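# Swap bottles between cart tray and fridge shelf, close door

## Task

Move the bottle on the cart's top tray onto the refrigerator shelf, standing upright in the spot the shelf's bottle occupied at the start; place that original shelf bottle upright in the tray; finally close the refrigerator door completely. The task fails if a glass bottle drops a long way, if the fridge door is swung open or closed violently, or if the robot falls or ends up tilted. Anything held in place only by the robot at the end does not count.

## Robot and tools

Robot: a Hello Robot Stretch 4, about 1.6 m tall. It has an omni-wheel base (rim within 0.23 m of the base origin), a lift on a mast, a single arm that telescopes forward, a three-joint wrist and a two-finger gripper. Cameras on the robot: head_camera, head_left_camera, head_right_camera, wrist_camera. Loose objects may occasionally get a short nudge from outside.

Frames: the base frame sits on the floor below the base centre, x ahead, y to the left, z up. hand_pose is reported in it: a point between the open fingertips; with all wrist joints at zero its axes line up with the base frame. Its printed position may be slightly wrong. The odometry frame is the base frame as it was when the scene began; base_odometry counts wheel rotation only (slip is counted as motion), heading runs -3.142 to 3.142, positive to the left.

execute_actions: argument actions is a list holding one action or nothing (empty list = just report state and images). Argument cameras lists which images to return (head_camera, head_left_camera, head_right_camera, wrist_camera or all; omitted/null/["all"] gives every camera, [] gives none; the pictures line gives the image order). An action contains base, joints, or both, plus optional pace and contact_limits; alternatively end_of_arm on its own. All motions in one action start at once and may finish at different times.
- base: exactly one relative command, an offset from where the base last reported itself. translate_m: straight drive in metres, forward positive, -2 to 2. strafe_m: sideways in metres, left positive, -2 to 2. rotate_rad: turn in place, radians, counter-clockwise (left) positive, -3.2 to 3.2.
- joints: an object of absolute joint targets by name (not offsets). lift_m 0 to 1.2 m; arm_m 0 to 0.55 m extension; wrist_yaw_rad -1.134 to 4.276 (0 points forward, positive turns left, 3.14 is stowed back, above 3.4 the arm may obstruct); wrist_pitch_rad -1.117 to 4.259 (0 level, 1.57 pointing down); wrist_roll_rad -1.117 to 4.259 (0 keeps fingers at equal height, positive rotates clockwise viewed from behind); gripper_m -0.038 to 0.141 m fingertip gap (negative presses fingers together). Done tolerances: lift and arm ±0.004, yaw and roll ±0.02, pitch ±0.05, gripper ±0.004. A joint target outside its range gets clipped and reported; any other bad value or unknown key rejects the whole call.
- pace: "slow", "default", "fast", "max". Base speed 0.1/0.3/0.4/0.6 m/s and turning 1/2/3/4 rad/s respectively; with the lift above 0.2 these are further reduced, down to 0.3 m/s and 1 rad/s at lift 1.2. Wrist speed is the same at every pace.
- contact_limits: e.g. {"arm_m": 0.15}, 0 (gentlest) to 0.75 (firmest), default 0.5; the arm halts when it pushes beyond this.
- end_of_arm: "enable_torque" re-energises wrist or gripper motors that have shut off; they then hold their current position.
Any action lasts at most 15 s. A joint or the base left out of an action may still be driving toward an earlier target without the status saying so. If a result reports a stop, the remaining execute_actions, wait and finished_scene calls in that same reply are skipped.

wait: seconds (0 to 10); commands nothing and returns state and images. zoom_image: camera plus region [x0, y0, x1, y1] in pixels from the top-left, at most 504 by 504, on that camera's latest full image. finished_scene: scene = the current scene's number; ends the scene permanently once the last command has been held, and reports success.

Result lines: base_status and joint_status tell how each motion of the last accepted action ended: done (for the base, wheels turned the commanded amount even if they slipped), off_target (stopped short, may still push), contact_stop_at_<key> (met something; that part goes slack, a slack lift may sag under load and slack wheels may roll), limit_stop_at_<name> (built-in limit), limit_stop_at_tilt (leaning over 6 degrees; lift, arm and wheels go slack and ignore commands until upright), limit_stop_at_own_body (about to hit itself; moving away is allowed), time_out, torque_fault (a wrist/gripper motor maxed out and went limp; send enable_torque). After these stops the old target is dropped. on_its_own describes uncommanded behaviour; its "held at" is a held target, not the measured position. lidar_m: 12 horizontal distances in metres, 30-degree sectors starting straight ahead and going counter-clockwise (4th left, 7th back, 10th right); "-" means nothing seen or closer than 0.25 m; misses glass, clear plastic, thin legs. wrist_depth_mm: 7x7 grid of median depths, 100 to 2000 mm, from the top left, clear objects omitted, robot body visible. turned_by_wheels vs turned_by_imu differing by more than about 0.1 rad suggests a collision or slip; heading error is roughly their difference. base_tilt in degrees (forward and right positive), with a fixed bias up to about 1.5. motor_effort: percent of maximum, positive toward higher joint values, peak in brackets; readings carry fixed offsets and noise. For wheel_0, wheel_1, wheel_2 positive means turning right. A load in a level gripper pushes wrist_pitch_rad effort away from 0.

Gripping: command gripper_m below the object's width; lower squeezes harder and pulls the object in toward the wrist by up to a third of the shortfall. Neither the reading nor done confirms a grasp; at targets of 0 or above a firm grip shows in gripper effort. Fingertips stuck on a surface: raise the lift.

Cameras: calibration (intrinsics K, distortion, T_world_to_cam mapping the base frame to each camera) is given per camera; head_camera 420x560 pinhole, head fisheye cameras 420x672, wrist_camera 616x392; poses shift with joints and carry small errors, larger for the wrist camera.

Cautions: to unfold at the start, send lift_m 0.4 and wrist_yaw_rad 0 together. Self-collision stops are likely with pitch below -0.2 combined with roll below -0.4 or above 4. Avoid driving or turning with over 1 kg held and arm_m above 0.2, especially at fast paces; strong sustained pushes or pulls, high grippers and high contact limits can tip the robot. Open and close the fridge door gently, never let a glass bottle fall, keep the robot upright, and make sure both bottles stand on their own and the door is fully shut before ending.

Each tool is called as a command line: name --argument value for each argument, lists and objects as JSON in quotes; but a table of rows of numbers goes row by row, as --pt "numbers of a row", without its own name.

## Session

execute_actions --actions '[]'

Scene clock: 0.00 s.
base_odometry: x=+0.000 y=+0.000 heading=+0.000 (m, m, rad; odometry frame)
turned_by_wheels: +0.000 (rad since the last result)
turned_by_imu: +0.000 (rad since the last result)
base_tilt: forward=-0.9 right=+0.2 (deg)
lidar_m: 1.20 1.19 2.76 1.10 2.25 1.80 0.68 0.66 0.74 1.19 1.49 1.67
base_status: not commanded
joint_positions: lift_m=+0.240 arm_m=+0.002 wrist_yaw_rad=+3.169 wrist_pitch_rad=+0.003 wrist_roll_rad=-0.001 gripper_m=+0.057
joint_status: not commanded
motor_effort: lift_m=+18 arm_m=+0 wrist_yaw_rad=-3 wrist_pitch_rad=-7 wrist_roll_rad=-1 gripper_m=-2 wheel_0=+0 wheel_1=+0 wheel_2=+0 (%)
hand_pose: x=-0.1178 y=+0.0796 z=+0.4171 quat_wxyz=(-0.014, -0.001, +0.000, +1.000) (m; base frame)
wrist_depth_mm: - 141 218 1708 1808 1983 - / - 110 140 1661 1808 1921 - / - 110 139 1661 1808 1921 - / - 131 160 1618 1808 1983 - / 211 1430 1537 1661 1756 1983 - / 214 1397 198 1576 198 1576 1537 / 218 976 1025 111 1025 1008 1042
pictures: head_camera, head_left_camera, head_right_camera, wrist_camera
camera_calibration (this result's frames):
wrist_camera: T_world_to_cam=[[-0.0414735, 0.999128, 0.00479657, -0.0849331], [-0.000642638, 0.00477402, -0.999988, 0.474238], [-0.999139, -0.0414761, 0.000444083, 0.116706], [0, 0, 0, 1]] pos_world=[0.113388, 0.0874355, 0.474588]
Images, in order (width x height): head_camera 420x560, head_left_camera 420x672, head_right_camera 420x672, wrist_camera 616x392.

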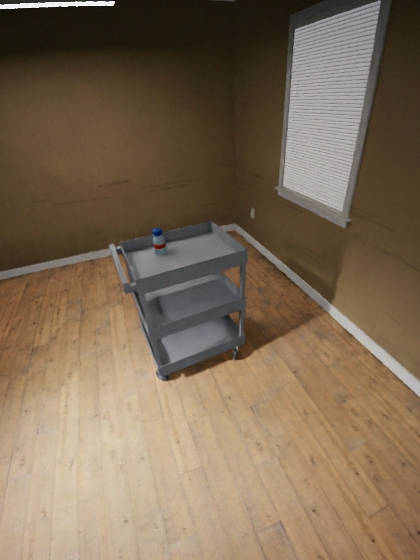

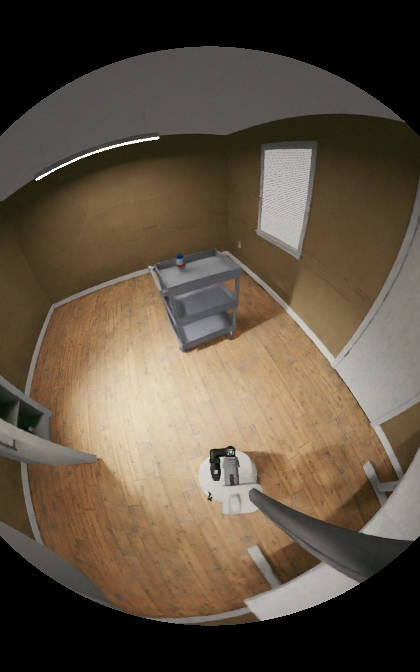

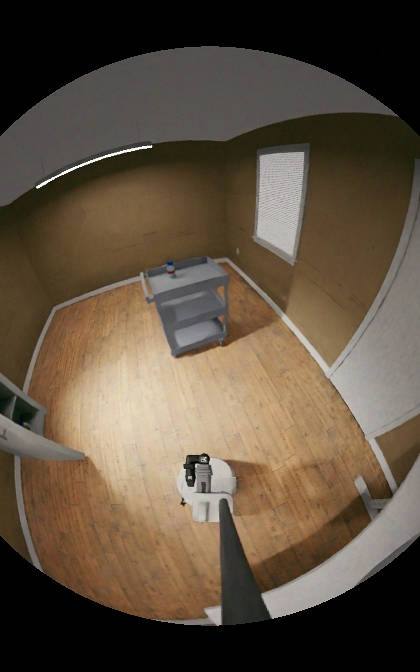

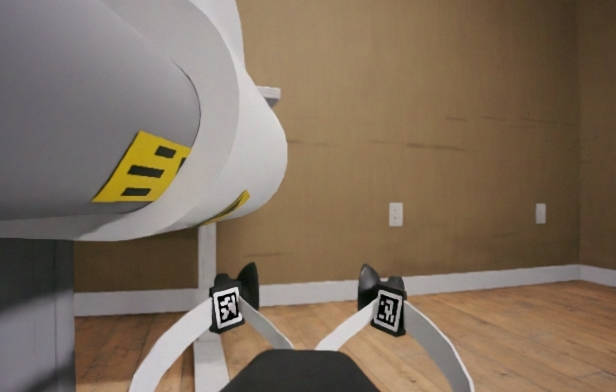

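execute_actions --actions '[{"base":{"rotate_rad":0.255},"pace":"fast"}]' --cameras '[]'

execute_actions --actions '[{"base":{"translate_m":0.65},"joints":{"lift_m":0.9,"wrist_yaw_rad":0,"gripper_m":0.14},"pace":"max"}]' --cameras '[]'

execute_actions --actions '[{"base":{"translate_m":0.1},"joints":{"wrist_pitch_rad":0.55,"arm_m":0.25},"pace":"max"}]' --cameras '["head_camera","wrist_camera"]'

Scene clock: 5.57 s.
base_odometry: x=+0.000 y=+0.000 heading=+0.255 (m, m, rad; odometry frame)
turned_by_wheels: +0.255 (rad since the last result)
turned_by_imu: +0.252 (rad since the last result)
base_tilt: forward=-0.9 right=+0.1 (deg)
lidar_m: 1.18 3.34 1.11 1.10 2.29 1.58 0.67 0.68 0.89 1.47 1.51 1.32
base_status: done
joint_positions: lift_m=+0.240 arm_m=+0.002 wrist_yaw_rad=+3.169 wrist_pitch_rad=+0.003 wrist_roll_rad=-0.001 gripper_m=+0.057
joint_status: not commanded
motor_effort: lift_m=+19(19) arm_m=+0(0) wrist_yaw_rad=-2(2) wrist_pitch_rad=-7(7) wrist_roll_rad=+0(2) gripper_m=-3(3) wheel_0=-1(10) wheel_1=+0(3) wheel_2=+0(6) (%)
hand_pose: x=-0.1178 y=+0.0796 z=+0.4171 quat_wxyz=(-0.014, -0.001, +0.000, +1.000) (m; base frame)
wrist_depth_mm: - 141 218 1576 1618 1618 1661 / - 110 140 1537 1576 1576 1618 / - 110 139 1138 1618 1576 1576 / - 131 160 1576 1576 1618 1576 / 211 1537 1576 1618 1618 1618 1708 / 213 1576 202 1464 198 1576 1537 / 219 960 1025 111 1042 1060 1042
pictures: none
No camera images: the call's "cameras" was empty. Leave "cameras" out to get every camera's image.

Scene clock: 8.23 s.
base_odometry: x=+0.629 y=+0.164 heading=+0.255 (m, m, rad; odometry frame)
turned_by_wheels: +0.000 (rad since the last result)
turned_by_imu: -0.002 (rad since the last result)
base_tilt: forward=-0.9 right=+0.2 (deg)
lidar_m: 0.55 2.67 2.49 1.23 1.13 2.27 1.32 1.33 1.54 1.43 1.48 0.61
base_status: done
joint_positions: lift_m=+0.900 arm_m=+0.002 wrist_yaw_rad=+0.000 wrist_pitch_rad=+0.003 wrist_roll_rad=-0.001 gripper_m=+0.140
joint_status: all done
motor_effort: lift_m=+22(25) arm_m=+0(0) wrist_yaw_rad=-3(9) wrist_pitch_rad=-7(7) wrist_roll_rad=-1(1) gripper_m=+1(7) wheel_0=-1(5) wheel_1=-1(7) wheel_2=-1(12) (%)
hand_pose: x=+0.4615 y=-0.0873 z=+1.0772 quat_wxyz=(+1.000, +0.000, +0.001, +0.000) (m; base frame)
wrist_depth_mm: - - - - - - 1756 / - - - - - - 1808 / - - - - - - 1756 / - - - - - - 1756 / - - - - - - 1661 / - - 778 - 820 741 1756 / - - 723 111 732 691 1576
pictures: none
No camera images: the call's "cameras" was empty. Leave "cameras" out to get every camera's image.

Scene clock: 9.70 s.
base_odometry: x=+0.726 y=+0.189 heading=+0.255 (m, m, rad; odometry frame)
turned_by_wheels: +0.000 (rad since the last result)
turned_by_imu: +0.000 (rad since the last result)
base_tilt: forward=-0.9 right=+0.1 (deg)
lidar_m: 0.44 0.45 2.47 1.75 1.14 2.37 1.41 1.45 1.52 1.42 1.47 0.51
base_status: done
joint_positions: lift_m=+0.900 arm_m=+0.248 wrist_yaw_rad=+0.000 wrist_pitch_rad=+0.552 wrist_roll_rad=-0.001 gripper_m=+0.140
joint_status: all done
motor_effort: lift_m=+22(22) arm_m=+9(11) wrist_yaw_rad=-3(1) wrist_pitch_rad=-6(13) wrist_roll_rad=-1(0) gripper_m=+1(0) wheel_0=+1(3) wheel_1=+0(4) wheel_2=+1(8) (%)
hand_pose: x=+0.6651 y=-0.0874 z=+0.9267 quat_wxyz=(+0.962, +0.000, +0.272, +0.000) (m; base frame)
wrist_depth_mm: 1808 1863 1863 1863 1863 1983 1708 / 1921 - - - - - 1708 / - - - - - - 1618 / - 473 492 359 521 535 512 / 375 439 459 389 459 452 452 / 304 332 355 384 355 353 375 / 282 324 330 111 325 324 325
pictures: head_camera, wrist_camera
camera_calibration (this result's frames):
wrist_camera: T_world_to_cam=[[0.0150557, -0.999881, -0.00341566, -0.0927361], [-0.521371, -0.00493555, -0.853316, 1.19474], [0.853197, 0.0146281, -0.521383, 0.148235], [0, 0, 0, 1]] pos_world=[0.497823, -0.0889967, 1.09646]
Images, in order (width x height): head_camera 420x560, wrist_camera 616x392.

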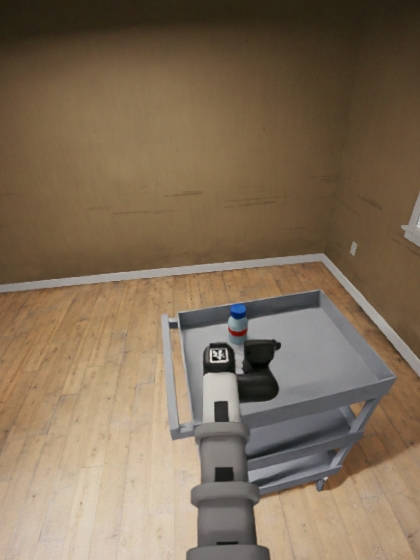

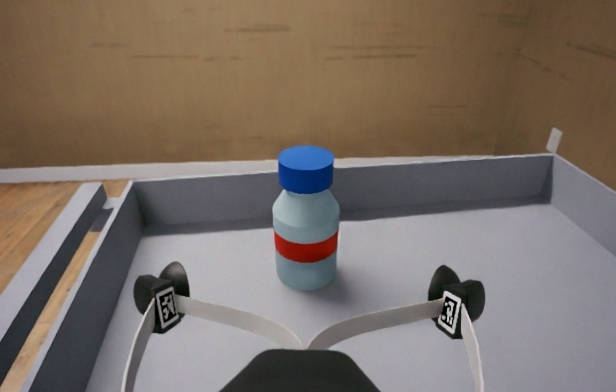

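execute_actions --actions '[{"joints":{"arm_m":0.397,"lift_m":0.838,"gripper_m":0.115}}]' --cameras '["wrist_camera"]'

execute_actions --actions '[{"joints":{"gripper_m":0.02}}]' --cameras '[]'

execute_actions --actions '[{"joints":{"lift_m":0.95,"arm_m":0.3}}]' --cameras '["wrist_camera","head_left_camera"]'

Scene clock: 17.70 s.
base_odometry: x=+0.726 y=+0.189 heading=+0.255 (m, m, rad; odometry frame)
turned_by_wheels: +0.000 (rad since the last result)
turned_by_imu: +0.002 (rad since the last result)
base_tilt: forward=-0.8 right=+0.2 (deg)
lidar_m: 0.44 0.47 2.48 1.77 1.15 2.38 1.41 1.43 1.53 1.44 1.47 0.51
base_status: not commanded
joint_positions: lift_m=+0.838 arm_m=+0.395 wrist_yaw_rad=+0.000 wrist_pitch_rad=+0.552 wrist_roll_rad=-0.001 gripper_m=+0.115
joint_status: all done
motor_effort: lift_m=+13(20) arm_m=+9(9) wrist_yaw_rad=-2(3) wrist_pitch_rad=-5(6) wrist_roll_rad=-1(0) gripper_m=-1(2) wheel_0=+1(1) wheel_1=+0(0) wheel_2=+1(1) (%)
hand_pose: x=+0.8120 y=-0.0874 z=+0.8654 quat_wxyz=(+0.962, +0.000, +0.272, +0.000) (m; base frame)
wrist_depth_mm: 1708 1708 1756 1708 1808 1808 1661 / 1808 1808 1863 1863 1921 1921 1661 / 1921 1921 - - - - 1708 / 1983 329 336 187 359 368 389 / 312 340 349 203 362 357 362 / 289 298 206 210 215 290 298 / 257 256 257 111 258 256 262
pictures: wrist_camera
camera_calibration (this result's frames):
wrist_camera: T_world_to_cam=[[0.0148714, -0.999884, -0.00341755, -0.0950519], [-0.521489, -0.00483981, -0.853245, 1.21905], [0.853129, 0.0144711, -0.5215, -0.00896725], [0, 0, 0, 1]] pos_world=[0.644784, -0.0890111, 1.03515]
Images, in order (width x height): wrist_camera 616x392.

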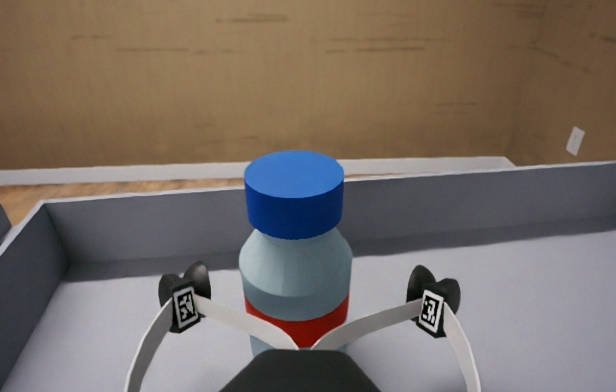

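Scene clock: 19.50 s.
base_odometry: x=+0.726 y=+0.189 heading=+0.255 (m, m, rad; odometry frame)
turned_by_wheels: +0.000 (rad since the last result)
turned_by_imu: +0.001 (rad since the last result)
base_tilt: forward=-0.9 right=+0.2 (deg)
lidar_m: 0.45 0.46 2.49 1.75 1.14 2.38 1.41 1.41 1.52 1.44 1.47 0.51
base_status: not commanded
joint_positions: lift_m=+0.838 arm_m=+0.395 wrist_yaw_rad=+0.000 wrist_pitch_rad=+0.557 wrist_roll_rad=-0.001 gripper_m=+0.021
joint_status: all done
motor_effort: lift_m=+15(15) arm_m=+9(9) wrist_yaw_rad=-3(7) wrist_pitch_rad=-20(20) wrist_roll_rad=-1(1) gripper_m=-23(25) wheel_0=+1(1) wheel_1=+1(1) wheel_2=+0(1) (%)
hand_pose: x=+0.8113 y=-0.0873 z=+0.8641 quat_wxyz=(+0.962, +0.000, +0.275, +0.000) (m; base frame)
wrist_depth_mm: 1661 1708 1756 1708 1808 1863 1661 / 1863 1808 1921 1808 1921 1983 1708 / 1983 - - - - - 1708 / 1708 330 334 178 355 375 389 / 312 342 347 193 355 353 351 / 286 297 193 199 201 294 294 / 253 247 255 111 252 244 257
pictures: none
No camera images: the call's "cameras" was empty. Leave "cameras" out to get every camera's image.

Scene clock: 21.00 s.
base_odometry: x=+0.726 y=+0.189 heading=+0.255 (m, m, rad; odometry frame)
turned_by_wheels: +0.000 (rad since the last result)
turned_by_imu: +0.001 (rad since the last result)
base_tilt: forward=-0.9 right=+0.2 (deg)
lidar_m: 0.45 0.46 2.50 1.75 1.15 2.38 1.41 1.43 1.52 1.44 1.45 0.51
base_status: not commanded
joint_positions: lift_m=+0.949 arm_m=+0.302 wrist_yaw_rad=+0.000 wrist_pitch_rad=+0.557 wrist_roll_rad=-0.001 gripper_m=+0.021
joint_status: all done
motor_effort: lift_m=+24(26) arm_m=-8(11) wrist_yaw_rad=-2(4) wrist_pitch_rad=-21(22) wrist_roll_rad=-1(1) gripper_m=-25(24) wheel_0=+1(1) wheel_1=+1(1) wheel_2=+0(1) (%)
hand_pose: x=+0.7173 y=-0.0874 z=+0.9752 quat_wxyz=(+0.961, +0.000, +0.275, +0.000) (m; base frame)
wrist_depth_mm: 1756 1756 1808 1808 1921 1863 1618 / 1863 1983 1983 1983 - - 1708 / - - - - - - 1756 / - - - 179 - - 1618 / 1661 455 477 193 504 521 500 / 373 407 193 199 202 433 433 / 319 349 377 111 375 362 377
pictures: head_left_camera, wrist_camera
camera_calibration (this result's frames):
wrist_camera: T_world_to_cam=[[0.0146473, -0.999887, -0.00349216, -0.0930859], [-0.525823, -0.00473208, -0.850581, 1.26391], [0.850468, 0.014295, -0.525833, 0.135215], [0, 0, 0, 1]] pos_world=[0.550959, -0.0890273, 1.14583]
Images, in order (width x height): head_left_camera 420x672, wrist_camera 616x392.

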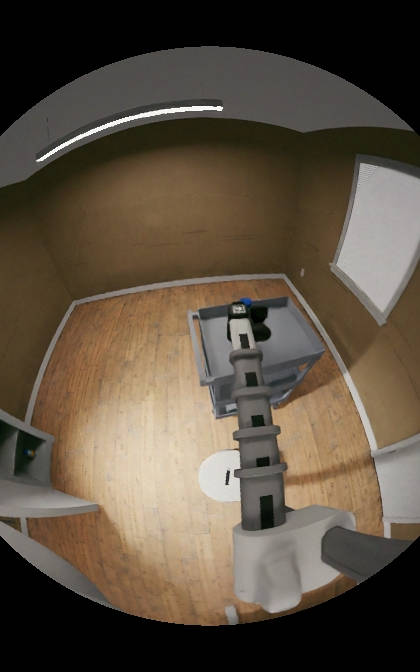

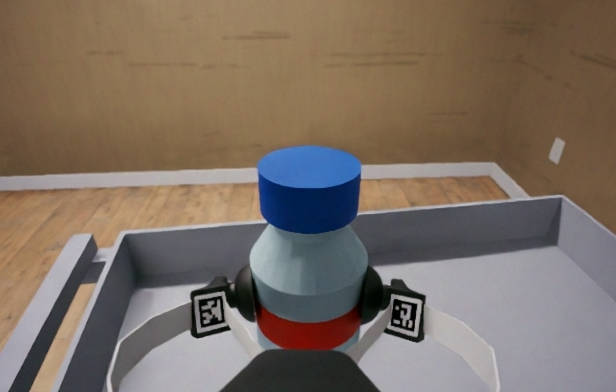

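execute_actions --actions '[{"base":{"rotate_rad":1.65},"joints":{"arm_m":0.1}}]' --cameras '[]'

execute_actions --actions '[{"base":{"translate_m":0.75},"joints":{"lift_m":0.6},"pace":"fast"}]'

Scene clock: 27.63 s.
base_odometry: x=+0.726 y=+0.189 heading=+1.905 (m, m, rad; odometry frame)
turned_by_wheels: +1.650 (rad since the last result)
turned_by_imu: +1.625 (rad since the last result)
base_tilt: forward=-0.9 right=+0.1 (deg)
lidar_m: 0.53 1.14 2.32 1.42 1.48 1.48 1.44 0.71 0.48 0.44 2.63 2.41
base_status: done
joint_positions: lift_m=+0.950 arm_m=+0.102 wrist_yaw_rad=+0.000 wrist_pitch_rad=+0.557 wrist_roll_rad=-0.001 gripper_m=+0.021
joint_status: all done
motor_effort: lift_m=+24(24) arm_m=-9(8) wrist_yaw_rad=-3(8) wrist_pitch_rad=-21(21) wrist_roll_rad=-2(1) gripper_m=-24(24) wheel_0=+0(8) wheel_1=+1(5) wheel_2=+0(6) (%)
hand_pose: x=+0.5174 y=-0.0874 z=+0.9753 quat_wxyz=(+0.961, +0.000, +0.275, +0.000) (m; base frame)
wrist_depth_mm: 1808 788 1336 1661 1808 1756 1808 / 1983 809 1366 1756 1921 1983 1921 / - 946 1499 1576 - - - / - 1025 1618 178 - - - / 1661 1576 1397 193 1661 1708 1756 / 1430 1397 191 199 202 1430 1430 / 1255 1160 1229 111 1229 1182 1255
pictures: none
No camera images: the call's "cameras" was empty. Leave "cameras" out to get every camera's image.

Scene clock: 31.20 s.
base_odometry: x=+0.480 y=+0.898 heading=+1.905 (m, m, rad; odometry frame)
turned_by_wheels: +0.000 (rad since the last result)
turned_by_imu: -0.001 (rad since the last result)
base_tilt: forward=-0.9 right=+0.2 (deg)
lidar_m: 0.54 0.49 0.50 2.18 1.52 2.02 2.17 0.79 0.89 2.52 2.29 1.63
base_status: done
joint_positions: lift_m=+0.600 arm_m=+0.102 wrist_yaw_rad=+0.000 wrist_pitch_rad=+0.557 wrist_roll_rad=-0.001 gripper_m=+0.021
joint_status: all done
motor_effort: lift_m=+15(21) arm_m=-9(9) wrist_yaw_rad=-3(3) wrist_pitch_rad=-20(22) wrist_roll_rad=-1(2) gripper_m=-24(25) wheel_0=+0(5) wheel_1=+0(6) wheel_2=+1(12) (%)
hand_pose: x=+0.5173 y=-0.0874 z=+0.6259 quat_wxyz=(+0.961, +0.000, +0.275, +0.000) (m; base frame)
wrist_depth_mm: 580 741 1025 991 634 1118 1118 / 569 750 1042 1042 683 1205 1205 / 569 741 820 741 723 1308 1336 / 569 809 1205 178 1336 1397 1397 / 574 842 991 193 1160 1182 1182 / 564 788 192 198 202 976 1008 / 580 715 854 111 854 831 866
pictures: head_camera, head_left_camera, head_right_camera, wrist_camera
camera_calibration (this result's frames):
wrist_camera: T_world_to_cam=[[0.0148858, -0.999883, -0.00349711, -0.0914366], [-0.52592, -0.00485496, -0.85052, 0.861618], [0.850404, 0.0144999, -0.525931, 0.121782], [0, 0, 0, 1]] pos_world=[0.350939, -0.0890086, 0.796552]
Images, in order (width x height): head_camera 420x560, head_left_camera 420x672, head_right_camera 420x672, wrist_camera 616x392.

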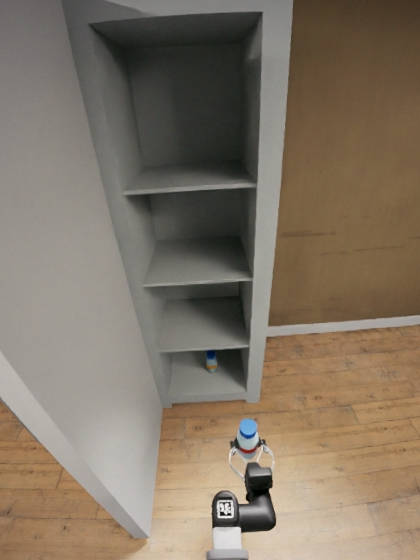

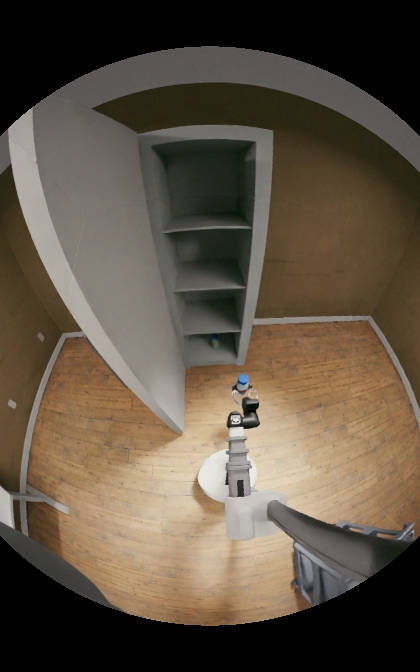

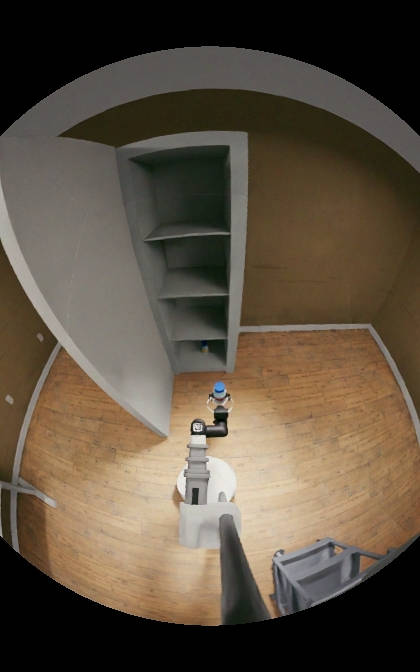

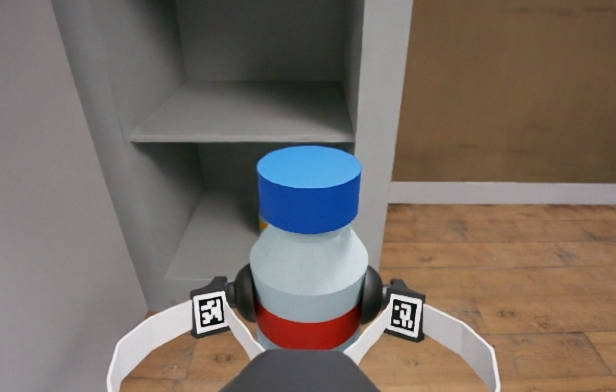

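execute_actions --actions '[{"base":{"translate_m":0.35},"joints":{"lift_m":0.25},"pace":"fast"}]' --cameras '[]'

execute_actions --actions '[{"base":{"rotate_rad":0.3},"joints":{"arm_m":0.2}}]' --cameras '["head_camera","wrist_camera"]'

Scene clock: 40.40 s.
base_odometry: x=+0.365 y=+1.228 heading=+1.905 (m, m, rad; odometry frame)
turned_by_wheels: +0.000 (rad since the last result)
turned_by_imu: +0.001 (rad since the last result)
base_tilt: forward=-0.9 right=+0.2 (deg)
lidar_m: 0.53 0.48 0.34 0.32 1.69 2.04 2.53 1.09 2.64 2.51 1.78 0.67
base_status: done
joint_positions: lift_m=+0.250 arm_m=+0.101 wrist_yaw_rad=+0.000 wrist_pitch_rad=+0.557 wrist_roll_rad=-0.001 gripper_m=+0.021
joint_status: all done
motor_effort: lift_m=+16(15) arm_m=-8(8) wrist_yaw_rad=-3(2) wrist_pitch_rad=-21(22) wrist_roll_rad=-1(1) gripper_m=-25(24) wheel_0=-1(1) wheel_1=-1(6) wheel_2=-1(12) (%)
hand_pose: x=+0.5173 y=-0.0874 z=+0.2759 quat_wxyz=(+0.961, +0.000, +0.275, +0.000) (m; base frame)
wrist_depth_mm: 521 691 691 691 327 293 788 / 512 723 741 741 325 324 854 / 521 723 691 788 355 904 931 / 521 597 559 178 382 798 820 / 466 477 480 193 413 668 661 / 477 459 192 198 202 554 549 / 477 462 473 111 477 462 477
pictures: none
No camera images: the call's "cameras" was empty. Leave "cameras" out to get every camera's image.

Scene clock: 41.70 s.
base_odometry: x=+0.365 y=+1.228 heading=+2.205 (m, m, rad; odometry frame)
turned_by_wheels: +0.300 (rad since the last result)
turned_by_imu: +0.295 (rad since the last result)
base_tilt: forward=-0.9 right=+0.1 (deg)
lidar_m: 0.59 0.38 0.33 1.67 1.70 2.53 1.09 1.16 2.52 2.41 1.40 0.66
base_status: done
joint_positions: lift_m=+0.250 arm_m=+0.198 wrist_yaw_rad=+0.000 wrist_pitch_rad=+0.557 wrist_roll_rad=-0.001 gripper_m=+0.021
joint_status: all done
motor_effort: lift_m=+16(15) arm_m=+8(9) wrist_yaw_rad=-3(2) wrist_pitch_rad=-20(21) wrist_roll_rad=-2(1) gripper_m=-23(25) wheel_0=-1(5) wheel_1=-1(1) wheel_2=+1(5) (%)
hand_pose: x=+0.6143 y=-0.0874 z=+0.2760 quat_wxyz=(+0.961, +0.000, +0.275, +0.000) (m; base frame)
wrist_depth_mm: 260 312 449 609 580 544 517 / 283 322 462 654 627 585 539 / 314 334 488 699 668 621 539 / 332 349 504 178 421 585 504 / 319 382 455 193 445 477 452 / 327 410 192 198 200 399 392 / 340 397 421 111 340 327 342
pictures: head_camera, wrist_camera
camera_calibration (this result's frames):
wrist_camera: T_world_to_cam=[[0.0148605, -0.999883, -0.00349464, -0.0940958], [-0.525744, -0.00484076, -0.850629, 0.614919], [0.850513, 0.0144781, -0.525755, -0.14487], [0, 0, 0, 1]] pos_world=[0.447902, -0.0890107, 0.446574]
Images, in order (width x height): head_camera 420x560, wrist_camera 616x392.

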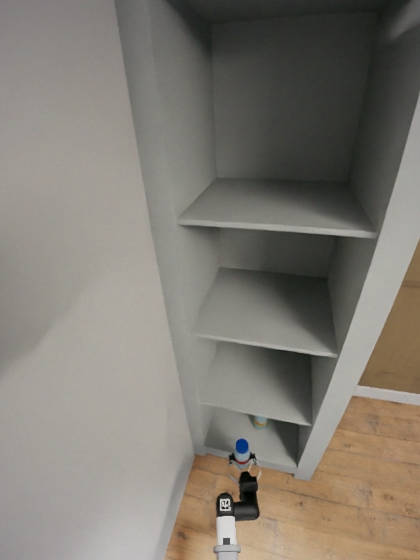

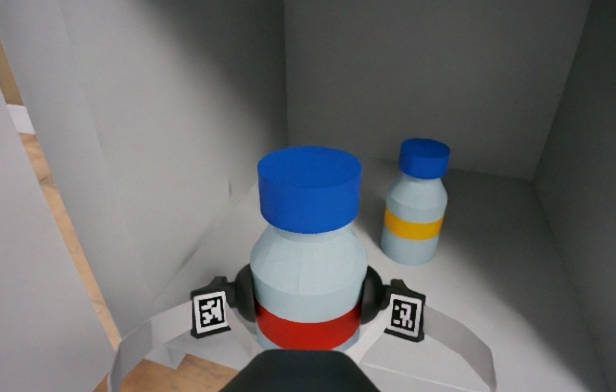

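execute_actions --actions '[{"base":{"rotate_rad":0.022},"joints":{"arm_m":0.42,"lift_m":0.19}}]' --cameras '[]'

execute_actions --actions '[{"joints":{"lift_m":0.168},"pace":"slow"}]' --cameras '["wrist_camera"]'

execute_actions --actions '[{"joints":{"gripper_m":0.095}}]' --cameras '["wrist_camera"]'

execute_actions --actions '[{"joints":{"arm_m":0.32}}]' --cameras '[]'

execute_actions --actions '[{"base":{"rotate_rad":-0.17},"joints":{"gripper_m":0.105}}]' --cameras '["wrist_camera"]'

Scene clock: 51.90 s.
base_odometry: x=+0.365 y=+1.228 heading=+2.227 (m, m, rad; odometry frame)
turned_by_wheels: +0.022 (rad since the last result)
turned_by_imu: +0.024 (rad since the last result)
base_tilt: forward=-0.9 right=+0.2 (deg)
lidar_m: 0.64 0.38 0.31 1.68 1.74 2.53 1.08 1.19 2.51 2.35 1.41 0.67
base_status: done
joint_positions: lift_m=+0.190 arm_m=+0.418 wrist_yaw_rad=+0.000 wrist_pitch_rad=+0.557 wrist_roll_rad=-0.001 gripper_m=+0.021
joint_status: all done
motor_effort: lift_m=+15(17) arm_m=+9(10) wrist_yaw_rad=-3(10) wrist_pitch_rad=-21(22) wrist_roll_rad=-1(0) gripper_m=-24(24) wheel_0=+0(3) wheel_1=+0(4) wheel_2=+0(6) (%)
hand_pose: x=+0.8343 y=-0.0874 z=+0.2160 quat_wxyz=(+0.961, +0.000, +0.275, +0.000) (m; base frame)
wrist_depth_mm: 169 214 303 418 394 366 345 / 172 222 315 449 421 392 368 / 178 230 332 469 459 421 394 / 183 238 353 179 466 449 415 / 188 249 343 194 387 382 178 / 193 244 193 198 201 210 188 / 201 234 274 111 272 200 191
pictures: none
No camera images: the call's "cameras" was empty. Leave "cameras" out to get every camera's image.

Scene clock: 52.83 s.
base_odometry: x=+0.365 y=+1.228 heading=+2.227 (m, m, rad; odometry frame)
turned_by_wheels: +0.000 (rad since the last result)
turned_by_imu: +0.000 (rad since the last result)
base_tilt: forward=-0.9 right=+0.2 (deg)
lidar_m: 0.62 0.36 0.32 1.68 1.76 2.53 1.08 1.18 2.50 2.32 1.39 0.65
base_status: not commanded
joint_positions: lift_m=+0.168 arm_m=+0.418 wrist_yaw_rad=+0.000 wrist_pitch_rad=+0.555 wrist_roll_rad=-0.001 gripper_m=+0.021
joint_status: all done
motor_effort: lift_m=+14(14) arm_m=+9(9) wrist_yaw_rad=-3(3) wrist_pitch_rad=-16(21) wrist_roll_rad=-1(1) gripper_m=-24(25) wheel_0=+0(0) wheel_1=+0(0) wheel_2=+0(0) (%)
hand_pose: x=+0.8345 y=-0.0874 z=+0.1944 quat_wxyz=(+0.962, +0.000, +0.274, +0.000) (m; base frame)
wrist_depth_mm: 170 215 303 410 392 368 347 / 172 222 315 445 424 389 366 / 177 231 330 469 452 424 394 / 182 239 343 177 439 436 178 / 187 247 329 193 353 340 180 / 192 244 193 199 201 204 180 / 200 234 253 111 252 199 190
pictures: wrist_camera
camera_calibration (this result's frames):
wrist_camera: T_world_to_cam=[[0.0148581, -0.999884, -0.0034745, -0.0976566], [-0.524565, -0.00483655, -0.851357, 0.660466], [0.851241, 0.0144721, -0.524576, -0.375869], [0, 0, 0, 1]] pos_world=[0.667864, -0.0890113, 0.364781]
Images, in order (width x height): wrist_camera 616x392.

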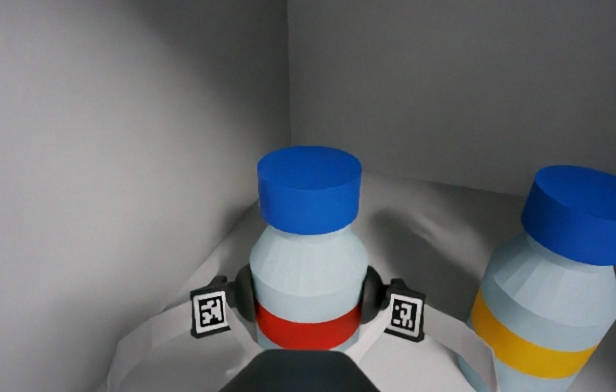

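Scene clock: 54.40 s.
base_odometry: x=+0.365 y=+1.228 heading=+2.227 (m, m, rad; odometry frame)
turned_by_wheels: +0.000 (rad since the last result)
turned_by_imu: +0.001 (rad since the last result)
base_tilt: forward=-0.9 right=+0.1 (deg)
lidar_m: 0.62 0.36 0.31 1.68 1.74 2.54 1.09 1.18 2.51 2.33 1.41 0.67
base_status: not commanded
joint_positions: lift_m=+0.168 arm_m=+0.418 wrist_yaw_rad=+0.000 wrist_pitch_rad=+0.552 wrist_roll_rad=-0.001 gripper_m=+0.095
joint_status: all done
motor_effort: lift_m=+14(14) arm_m=+9(9) wrist_yaw_rad=-1(1) wrist_pitch_rad=-5(16) wrist_roll_rad=-1(1) gripper_m=-2(23) wheel_0=+0(0) wheel_1=+0(0) wheel_2=+0(0) (%)
hand_pose: x=+0.8350 y=-0.0875 z=+0.1953 quat_wxyz=(+0.962, +0.000, +0.272, +0.000) (m; base frame)
wrist_depth_mm: 169 214 301 413 394 366 349 / 172 223 315 445 424 389 366 / 177 229 330 466 455 418 394 / 182 239 347 183 445 439 179 / 187 248 332 201 357 343 179 / 192 248 204 208 199 215 180 / 201 239 257 111 255 205 190
pictures: wrist_camera
camera_calibration (this result's frames):
wrist_camera: T_world_to_cam=[[0.0144398, -0.99989, -0.00341829, -0.0974297], [-0.521298, -0.00461092, -0.853362, 0.659238], [0.853253, 0.0141044, -0.521307, -0.378192], [0, 0, 0, 1]] pos_world=[0.667759, -0.0890451, 0.365082]
Images, in order (width x height): wrist_camera 616x392.

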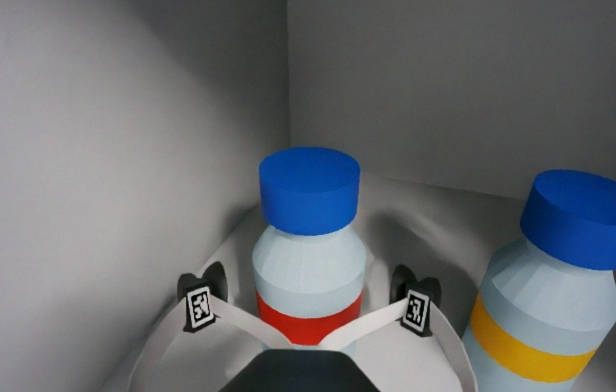

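Scene clock: 55.67 s.
base_odometry: x=+0.365 y=+1.228 heading=+2.227 (m, m, rad; odometry frame)
turned_by_wheels: +0.000 (rad since the last result)
turned_by_imu: +0.001 (rad since the last result)
base_tilt: forward=-0.9 right=+0.1 (deg)
lidar_m: 0.62 0.36 0.32 1.68 1.75 2.53 1.10 1.18 2.51 2.33 1.40 0.66
base_status: not commanded
joint_positions: lift_m=+0.168 arm_m=+0.322 wrist_yaw_rad=+0.000 wrist_pitch_rad=+0.552 wrist_roll_rad=-0.001 gripper_m=+0.095
joint_status: all done
motor_effort: lift_m=+14(14) arm_m=-8(9) wrist_yaw_rad=-2(1) wrist_pitch_rad=-5(6) wrist_roll_rad=-1(1) gripper_m=+0(2) wheel_0=+0(0) wheel_1=+0(0) wheel_2=+0(0) (%)
hand_pose: x=+0.7381 y=-0.0874 z=+0.1953 quat_wxyz=(+0.962, +0.000, +0.272, +0.000) (m; base frame)
wrist_depth_mm: 197 248 351 500 477 442 421 / 200 257 368 530 517 473 449 / 206 267 384 274 549 259 466 / 213 277 404 290 445 262 445 / 220 286 357 320 357 283 357 / 239 281 204 300 199 296 294 / 274 253 258 111 255 253 260
pictures: none
No camera images: the call's "cameras" was empty. Leave "cameras" out to get every camera's image.

Scene clock: 56.53 s.
base_odometry: x=+0.365 y=+1.228 heading=+2.057 (m, m, rad; odometry frame)
turned_by_wheels: -0.170 (rad since the last result)
turned_by_imu: -0.167 (rad since the last result)
base_tilt: forward=-0.9 right=+0.1 (deg)
lidar_m: 0.67 0.41 0.33 0.31 1.70 2.37 1.14 1.10 2.54 2.52 1.55 0.67
base_status: done
joint_positions: lift_m=+0.168 arm_m=+0.322 wrist_yaw_rad=+0.000 wrist_pitch_rad=+0.552 wrist_roll_rad=-0.001 gripper_m=+0.105
joint_status: all done
motor_effort: lift_m=+14(14) arm_m=-9(8) wrist_yaw_rad=-2(1) wrist_pitch_rad=-6(6) wrist_roll_rad=+0(2) gripper_m=-1(2) wheel_0=+0(6) wheel_1=+0(5) wheel_2=-1(6) (%)
hand_pose: x=+0.7381 y=-0.0875 z=+0.1953 quat_wxyz=(+0.962, +0.000, +0.272, +0.000) (m; base frame)
wrist_depth_mm: 342 452 500 488 469 449 306 / 342 445 549 521 504 484 300 / 349 287 580 281 535 473 296 / 355 300 449 293 442 421 290 / 342 330 345 322 359 355 282 / 294 296 198 298 200 294 276 / 255 252 258 111 254 253 254
pictures: wrist_camera
camera_calibration (this result's frames):
wrist_camera: T_world_to_cam=[[0.0145783, -0.999888, -0.00342166, -0.0960968], [-0.521498, -0.00468355, -0.85324, 0.608758], [0.853128, 0.0142231, -0.521508, -0.295344], [0, 0, 0, 1]] pos_world=[0.570833, -0.0890342, 0.365063]
Images, in order (width x height): wrist_camera 616x392.

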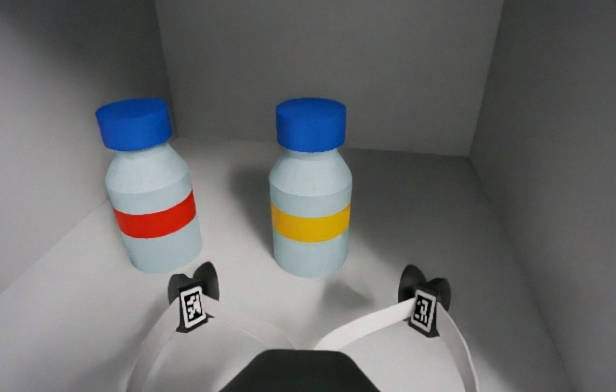

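execute_actions --actions '[{"joints":{"arm_m":0.43}}]' --cameras '[]'

execute_actions --actions '[{"joints":{"gripper_m":0.02}}]' --cameras '["wrist_camera"]'

execute_actions --actions '[{"joints":{"lift_m":0.19,"arm_m":0.1}}]' --cameras '["wrist_camera"]'

Scene clock: 61.73 s.
base_odometry: x=+0.365 y=+1.228 heading=+2.057 (m, m, rad; odometry frame)
turned_by_wheels: +0.000 (rad since the last result)
turned_by_imu: +0.002 (rad since the last result)
base_tilt: forward=-0.9 right=+0.1 (deg)
lidar_m: 0.65 0.43 0.31 0.31 1.69 2.36 1.14 1.09 2.54 2.51 1.57 0.68
base_status: not commanded
joint_positions: lift_m=+0.168 arm_m=+0.428 wrist_yaw_rad=+0.000 wrist_pitch_rad=+0.552 wrist_roll_rad=-0.001 gripper_m=+0.105
joint_status: all done
motor_effort: lift_m=+14(14) arm_m=+9(9) wrist_yaw_rad=-3(2) wrist_pitch_rad=-6(6) wrist_roll_rad=-1(2) gripper_m=+0(1) wheel_0=+0(0) wheel_1=+0(0) wheel_2=-1(1) (%)
hand_pose: x=+0.8450 y=-0.0874 z=+0.1953 quat_wxyz=(+0.962, +0.000, +0.272, +0.000) (m; base frame)
wrist_depth_mm: 325 413 402 387 375 364 334 / 325 439 436 418 402 384 327 / 312 452 473 449 433 413 324 / 182 421 442 178 442 424 314 / 198 224 357 193 357 355 306 / 208 220 197 198 200 296 285 / 243 233 255 111 254 254 258
pictures: none
No camera images: the call's "cameras" was empty. Leave "cameras" out to get every camera's image.

Scene clock: 63.40 s.
base_odometry: x=+0.365 y=+1.228 heading=+2.057 (m, m, rad; odometry frame)
turned_by_wheels: +0.000 (rad since the last result)
turned_by_imu: +0.001 (rad since the last result)
base_tilt: forward=-0.9 right=+0.2 (deg)
lidar_m: 0.65 0.42 0.33 0.33 1.66 2.38 1.14 1.08 2.54 2.51 1.56 0.68
base_status: not commanded
joint_positions: lift_m=+0.168 arm_m=+0.428 wrist_yaw_rad=+0.000 wrist_pitch_rad=+0.557 wrist_roll_rad=-0.001 gripper_m=+0.021
joint_status: all done
motor_effort: lift_m=+15(15) arm_m=+9(9) wrist_yaw_rad=-3(6) wrist_pitch_rad=-20(20) wrist_roll_rad=-1(1) gripper_m=-25(24) wheel_0=+0(0) wheel_1=+1(1) wheel_2=+0(1) (%)
hand_pose: x=+0.8444 y=-0.0873 z=+0.1941 quat_wxyz=(+0.962, +0.000, +0.275, +0.000) (m; base frame)
wrist_depth_mm: 327 413 404 389 373 364 330 / 325 433 436 421 404 384 330 / 304 459 473 439 439 418 324 / 182 413 436 166 433 413 317 / 198 226 351 181 351 349 307 / 211 217 191 183 191 290 279 / 243 231 249 111 250 242 255
pictures: wrist_camera
camera_calibration (this result's frames):
wrist_camera: T_world_to_cam=[[0.0150516, -0.999881, -0.00349058, -0.0979161], [-0.525509, -0.00494066, -0.850774, 0.666041], [0.850655, 0.0146399, -0.525521, -0.383744], [0, 0, 0, 1]] pos_world=[0.677918, -0.0889957, 0.364643]
Images, in order (width x height): wrist_camera 616x392.

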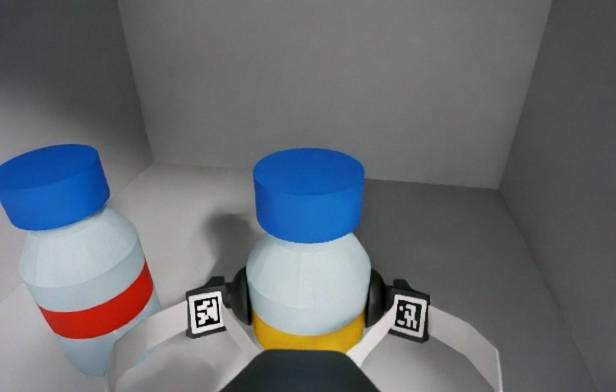

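Scene clock: 65.50 s.
base_odometry: x=+0.365 y=+1.228 heading=+2.057 (m, m, rad; odometry frame)
turned_by_wheels: +0.000 (rad since the last result)
turned_by_imu: +0.001 (rad since the last result)
base_tilt: forward=-0.9 right=+0.1 (deg)
lidar_m: 0.51 0.42 0.33 0.32 1.69 2.36 1.14 1.10 2.54 2.52 1.56 0.67
base_status: not commanded
joint_positions: lift_m=+0.189 arm_m=+0.102 wrist_yaw_rad=+0.000 wrist_pitch_rad=+0.557 wrist_roll_rad=-0.001 gripper_m=+0.021
joint_status: all done
motor_effort: lift_m=+24(26) arm_m=-9(9) wrist_yaw_rad=-2(3) wrist_pitch_rad=-20(20) wrist_roll_rad=-1(1) gripper_m=-23(24) wheel_0=+0(0) wheel_1=+1(1) wheel_2=+0(0) (%)
hand_pose: x=+0.5173 y=-0.0875 z=+0.2152 quat_wxyz=(+0.961, +0.000, +0.275, +0.000) (m; base frame)
wrist_depth_mm: 373 496 707 676 668 415 263 / 373 508 691 741 707 404 279 / 399 521 521 634 627 392 298 / 430 473 480 167 480 379 327 / 462 452 424 181 399 379 373 / 459 480 191 183 191 404 462 / 413 399 410 111 410 397 413
pictures: wrist_camera
camera_calibration (this result's frames):
wrist_camera: T_world_to_cam=[[0.0146031, -0.999887, -0.00349601, -0.092797], [-0.525819, -0.00470546, -0.850584, 0.512303], [0.850471, 0.0142594, -0.525828, -0.0943293], [0, 0, 0, 1]] pos_world=[0.350958, -0.0890309, 0.385831]
Images, in order (width x height): wrist_camera 616x392.

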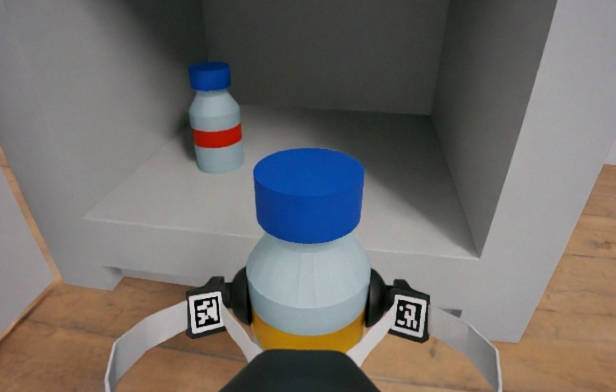

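execute_actions --actions '[{"base":{"rotate_rad":-2.81},"joints":{"lift_m":0.55}}]' --cameras '[]'

execute_actions --actions '[{"base":{"translate_m":0.55},"joints":{"lift_m":0.96,"arm_m":0.05},"pace":"fast"}]' --cameras '[]'

execute_actions --actions '[{"joints":{"arm_m":0.52},"pace":"fast"}]'

Scene clock: 72.87 s.
base_odometry: x=+0.365 y=+1.228 heading=-0.753 (m, m, rad; odometry frame)
turned_by_wheels: -2.810 (rad since the last result)
turned_by_imu: -2.761 (rad since the last result)
base_tilt: forward=-0.9 right=+0.1 (deg)
lidar_m: 1.10 1.28 2.51 1.87 0.70 0.65 0.49 0.34 0.33 1.66 2.00 2.52
base_status: done
joint_positions: lift_m=+0.549 arm_m=+0.102 wrist_yaw_rad=+0.000 wrist_pitch_rad=+0.557 wrist_roll_rad=-0.001 gripper_m=+0.021
joint_status: all done
motor_effort: lift_m=+24(25) arm_m=-9(9) wrist_yaw_rad=-2(6) wrist_pitch_rad=-20(20) wrist_roll_rad=-1(1) gripper_m=-24(25) wheel_0=+1(2) wheel_1=+0(6) wheel_2=-1(8) (%)
hand_pose: x=+0.5174 y=-0.0874 z=+0.5753 quat_wxyz=(+0.962, +0.000, +0.275, +0.000) (m; base frame)
wrist_depth_mm: - - - 1366 1983 1808 1708 / - - 917 854 - 1921 1808 / 1921 1863 1430 1464 1708 1808 1863 / 1366 1430 1138 167 1366 1397 1397 / 1118 1118 1138 181 1118 1118 1098 / 917 931 191 183 190 946 931 / 798 778 788 111 798 778 798
pictures: none
No camera images: the call's "cameras" was empty. Leave "cameras" out to get every camera's image.

Scene clock: 75.60 s.
base_odometry: x=+0.766 y=+0.852 heading=-0.753 (m, m, rad; odometry frame)
turned_by_wheels: +0.000 (rad since the last result)
turned_by_imu: -0.001 (rad since the last result)
base_tilt: forward=-0.9 right=+0.1 (deg)
lidar_m: 0.42 0.68 2.27 2.32 1.80 1.14 0.88 0.76 1.75 1.73 2.14 1.12
base_status: done
joint_positions: lift_m=+0.960 arm_m=+0.051 wrist_yaw_rad=+0.000 wrist_pitch_rad=+0.556 wrist_roll_rad=-0.001 gripper_m=+0.021
joint_status: all done
motor_effort: lift_m=+24(26) arm_m=-8(9) wrist_yaw_rad=-3(1) wrist_pitch_rad=-19(21) wrist_roll_rad=-1(1) gripper_m=-24(24) wheel_0=+1(7) wheel_1=+0(8) wheel_2=+0(13) (%)
hand_pose: x=+0.4674 y=-0.0874 z=+0.9854 quat_wxyz=(+0.962, +0.000, +0.275, +0.000) (m; base frame)
wrist_depth_mm: 1863 - - 1808 1618 1430 1336 / 1983 - - 1921 1661 1576 1397 / - - 842 878 904 1618 1537 / 585 640 668 166 976 1708 1576 / 1618 462 462 180 1618 1661 1661 / 1430 788 192 183 190 1464 1397 / 1255 723 723 111 1229 1229 1229
pictures: none
No camera images: the call's "cameras" was empty. Leave "cameras" out to get every camera's image.

Scene clock: 77.67 s.
base_odometry: x=+0.766 y=+0.852 heading=-0.753 (m, m, rad; odometry frame)
turned_by_wheels: +0.000 (rad since the last result)
turned_by_imu: +0.001 (rad since the last result)
base_tilt: forward=-0.9 right=+0.1 (deg)
lidar_m: 0.53 0.68 2.27 2.32 1.84 1.15 0.87 0.78 1.76 1.71 2.16 1.13
base_status: not commanded
joint_positions: lift_m=+0.960 arm_m=+0.518 wrist_yaw_rad=+0.000 wrist_pitch_rad=+0.556 wrist_roll_rad=-0.001 gripper_m=+0.021
joint_status: all done
motor_effort: lift_m=+24(24) arm_m=+9(10) wrist_yaw_rad=-3(3) wrist_pitch_rad=-19(20) wrist_roll_rad=-1(0) gripper_m=-24(25) wheel_0=+1(1) wheel_1=+0(0) wheel_2=-1(1) (%)
hand_pose: x=+0.9344 y=-0.0873 z=+0.9854 quat_wxyz=(+0.962, +0.000, +0.275, +0.000) (m; base frame)
wrist_depth_mm: 1756 1808 1618 1366 1255 1098 1008 / 1756 1921 1756 1464 1336 1182 1078 / 1808 - 1921 1499 1397 1229 1138 / 1921 - 609 166 1464 1308 1229 / 1756 500 539 180 512 512 1308 / 407 445 192 183 191 477 1366 / 384 373 382 111 387 375 1229
pictures: head_camera, head_left_camera, head_right_camera, wrist_camera
camera_calibration (this result's frames):
wrist_camera: T_world_to_cam=[[0.0150741, -0.99988, -0.00348321, -0.0965325], [-0.525406, -0.00495699, -0.850837, 1.38651], [0.850718, 0.0146557, -0.525418, -0.0446341], [0, 0, 0, 1]] pos_world=[0.767904, -0.0889939, 1.1559]
Images, in order (width x height): head_camera 420x560, head_left_camera 420x672, head_right_camera 420x672, wrist_camera 616x392.

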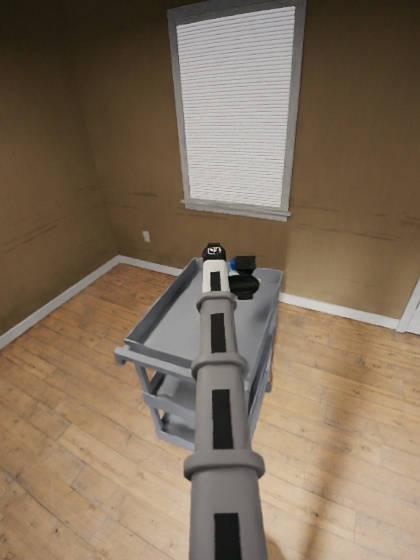

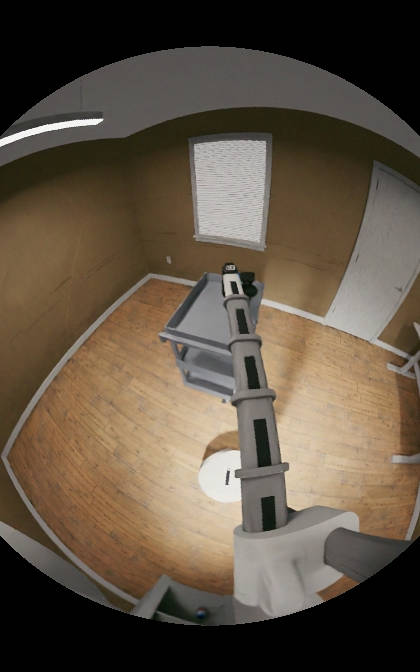

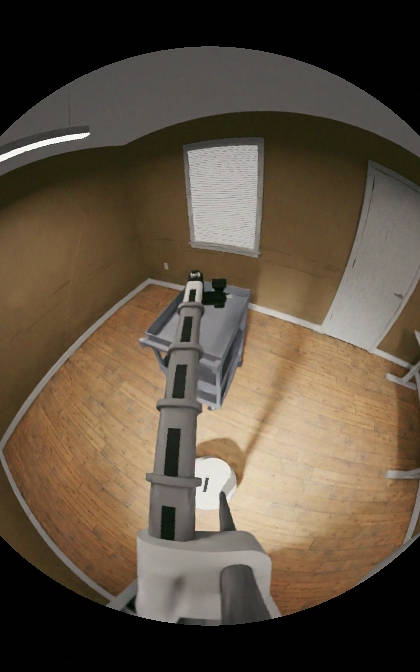

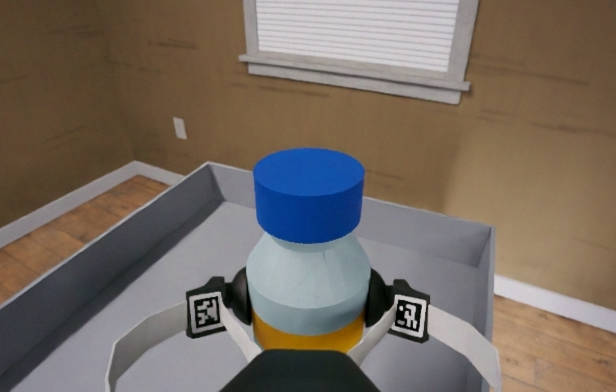

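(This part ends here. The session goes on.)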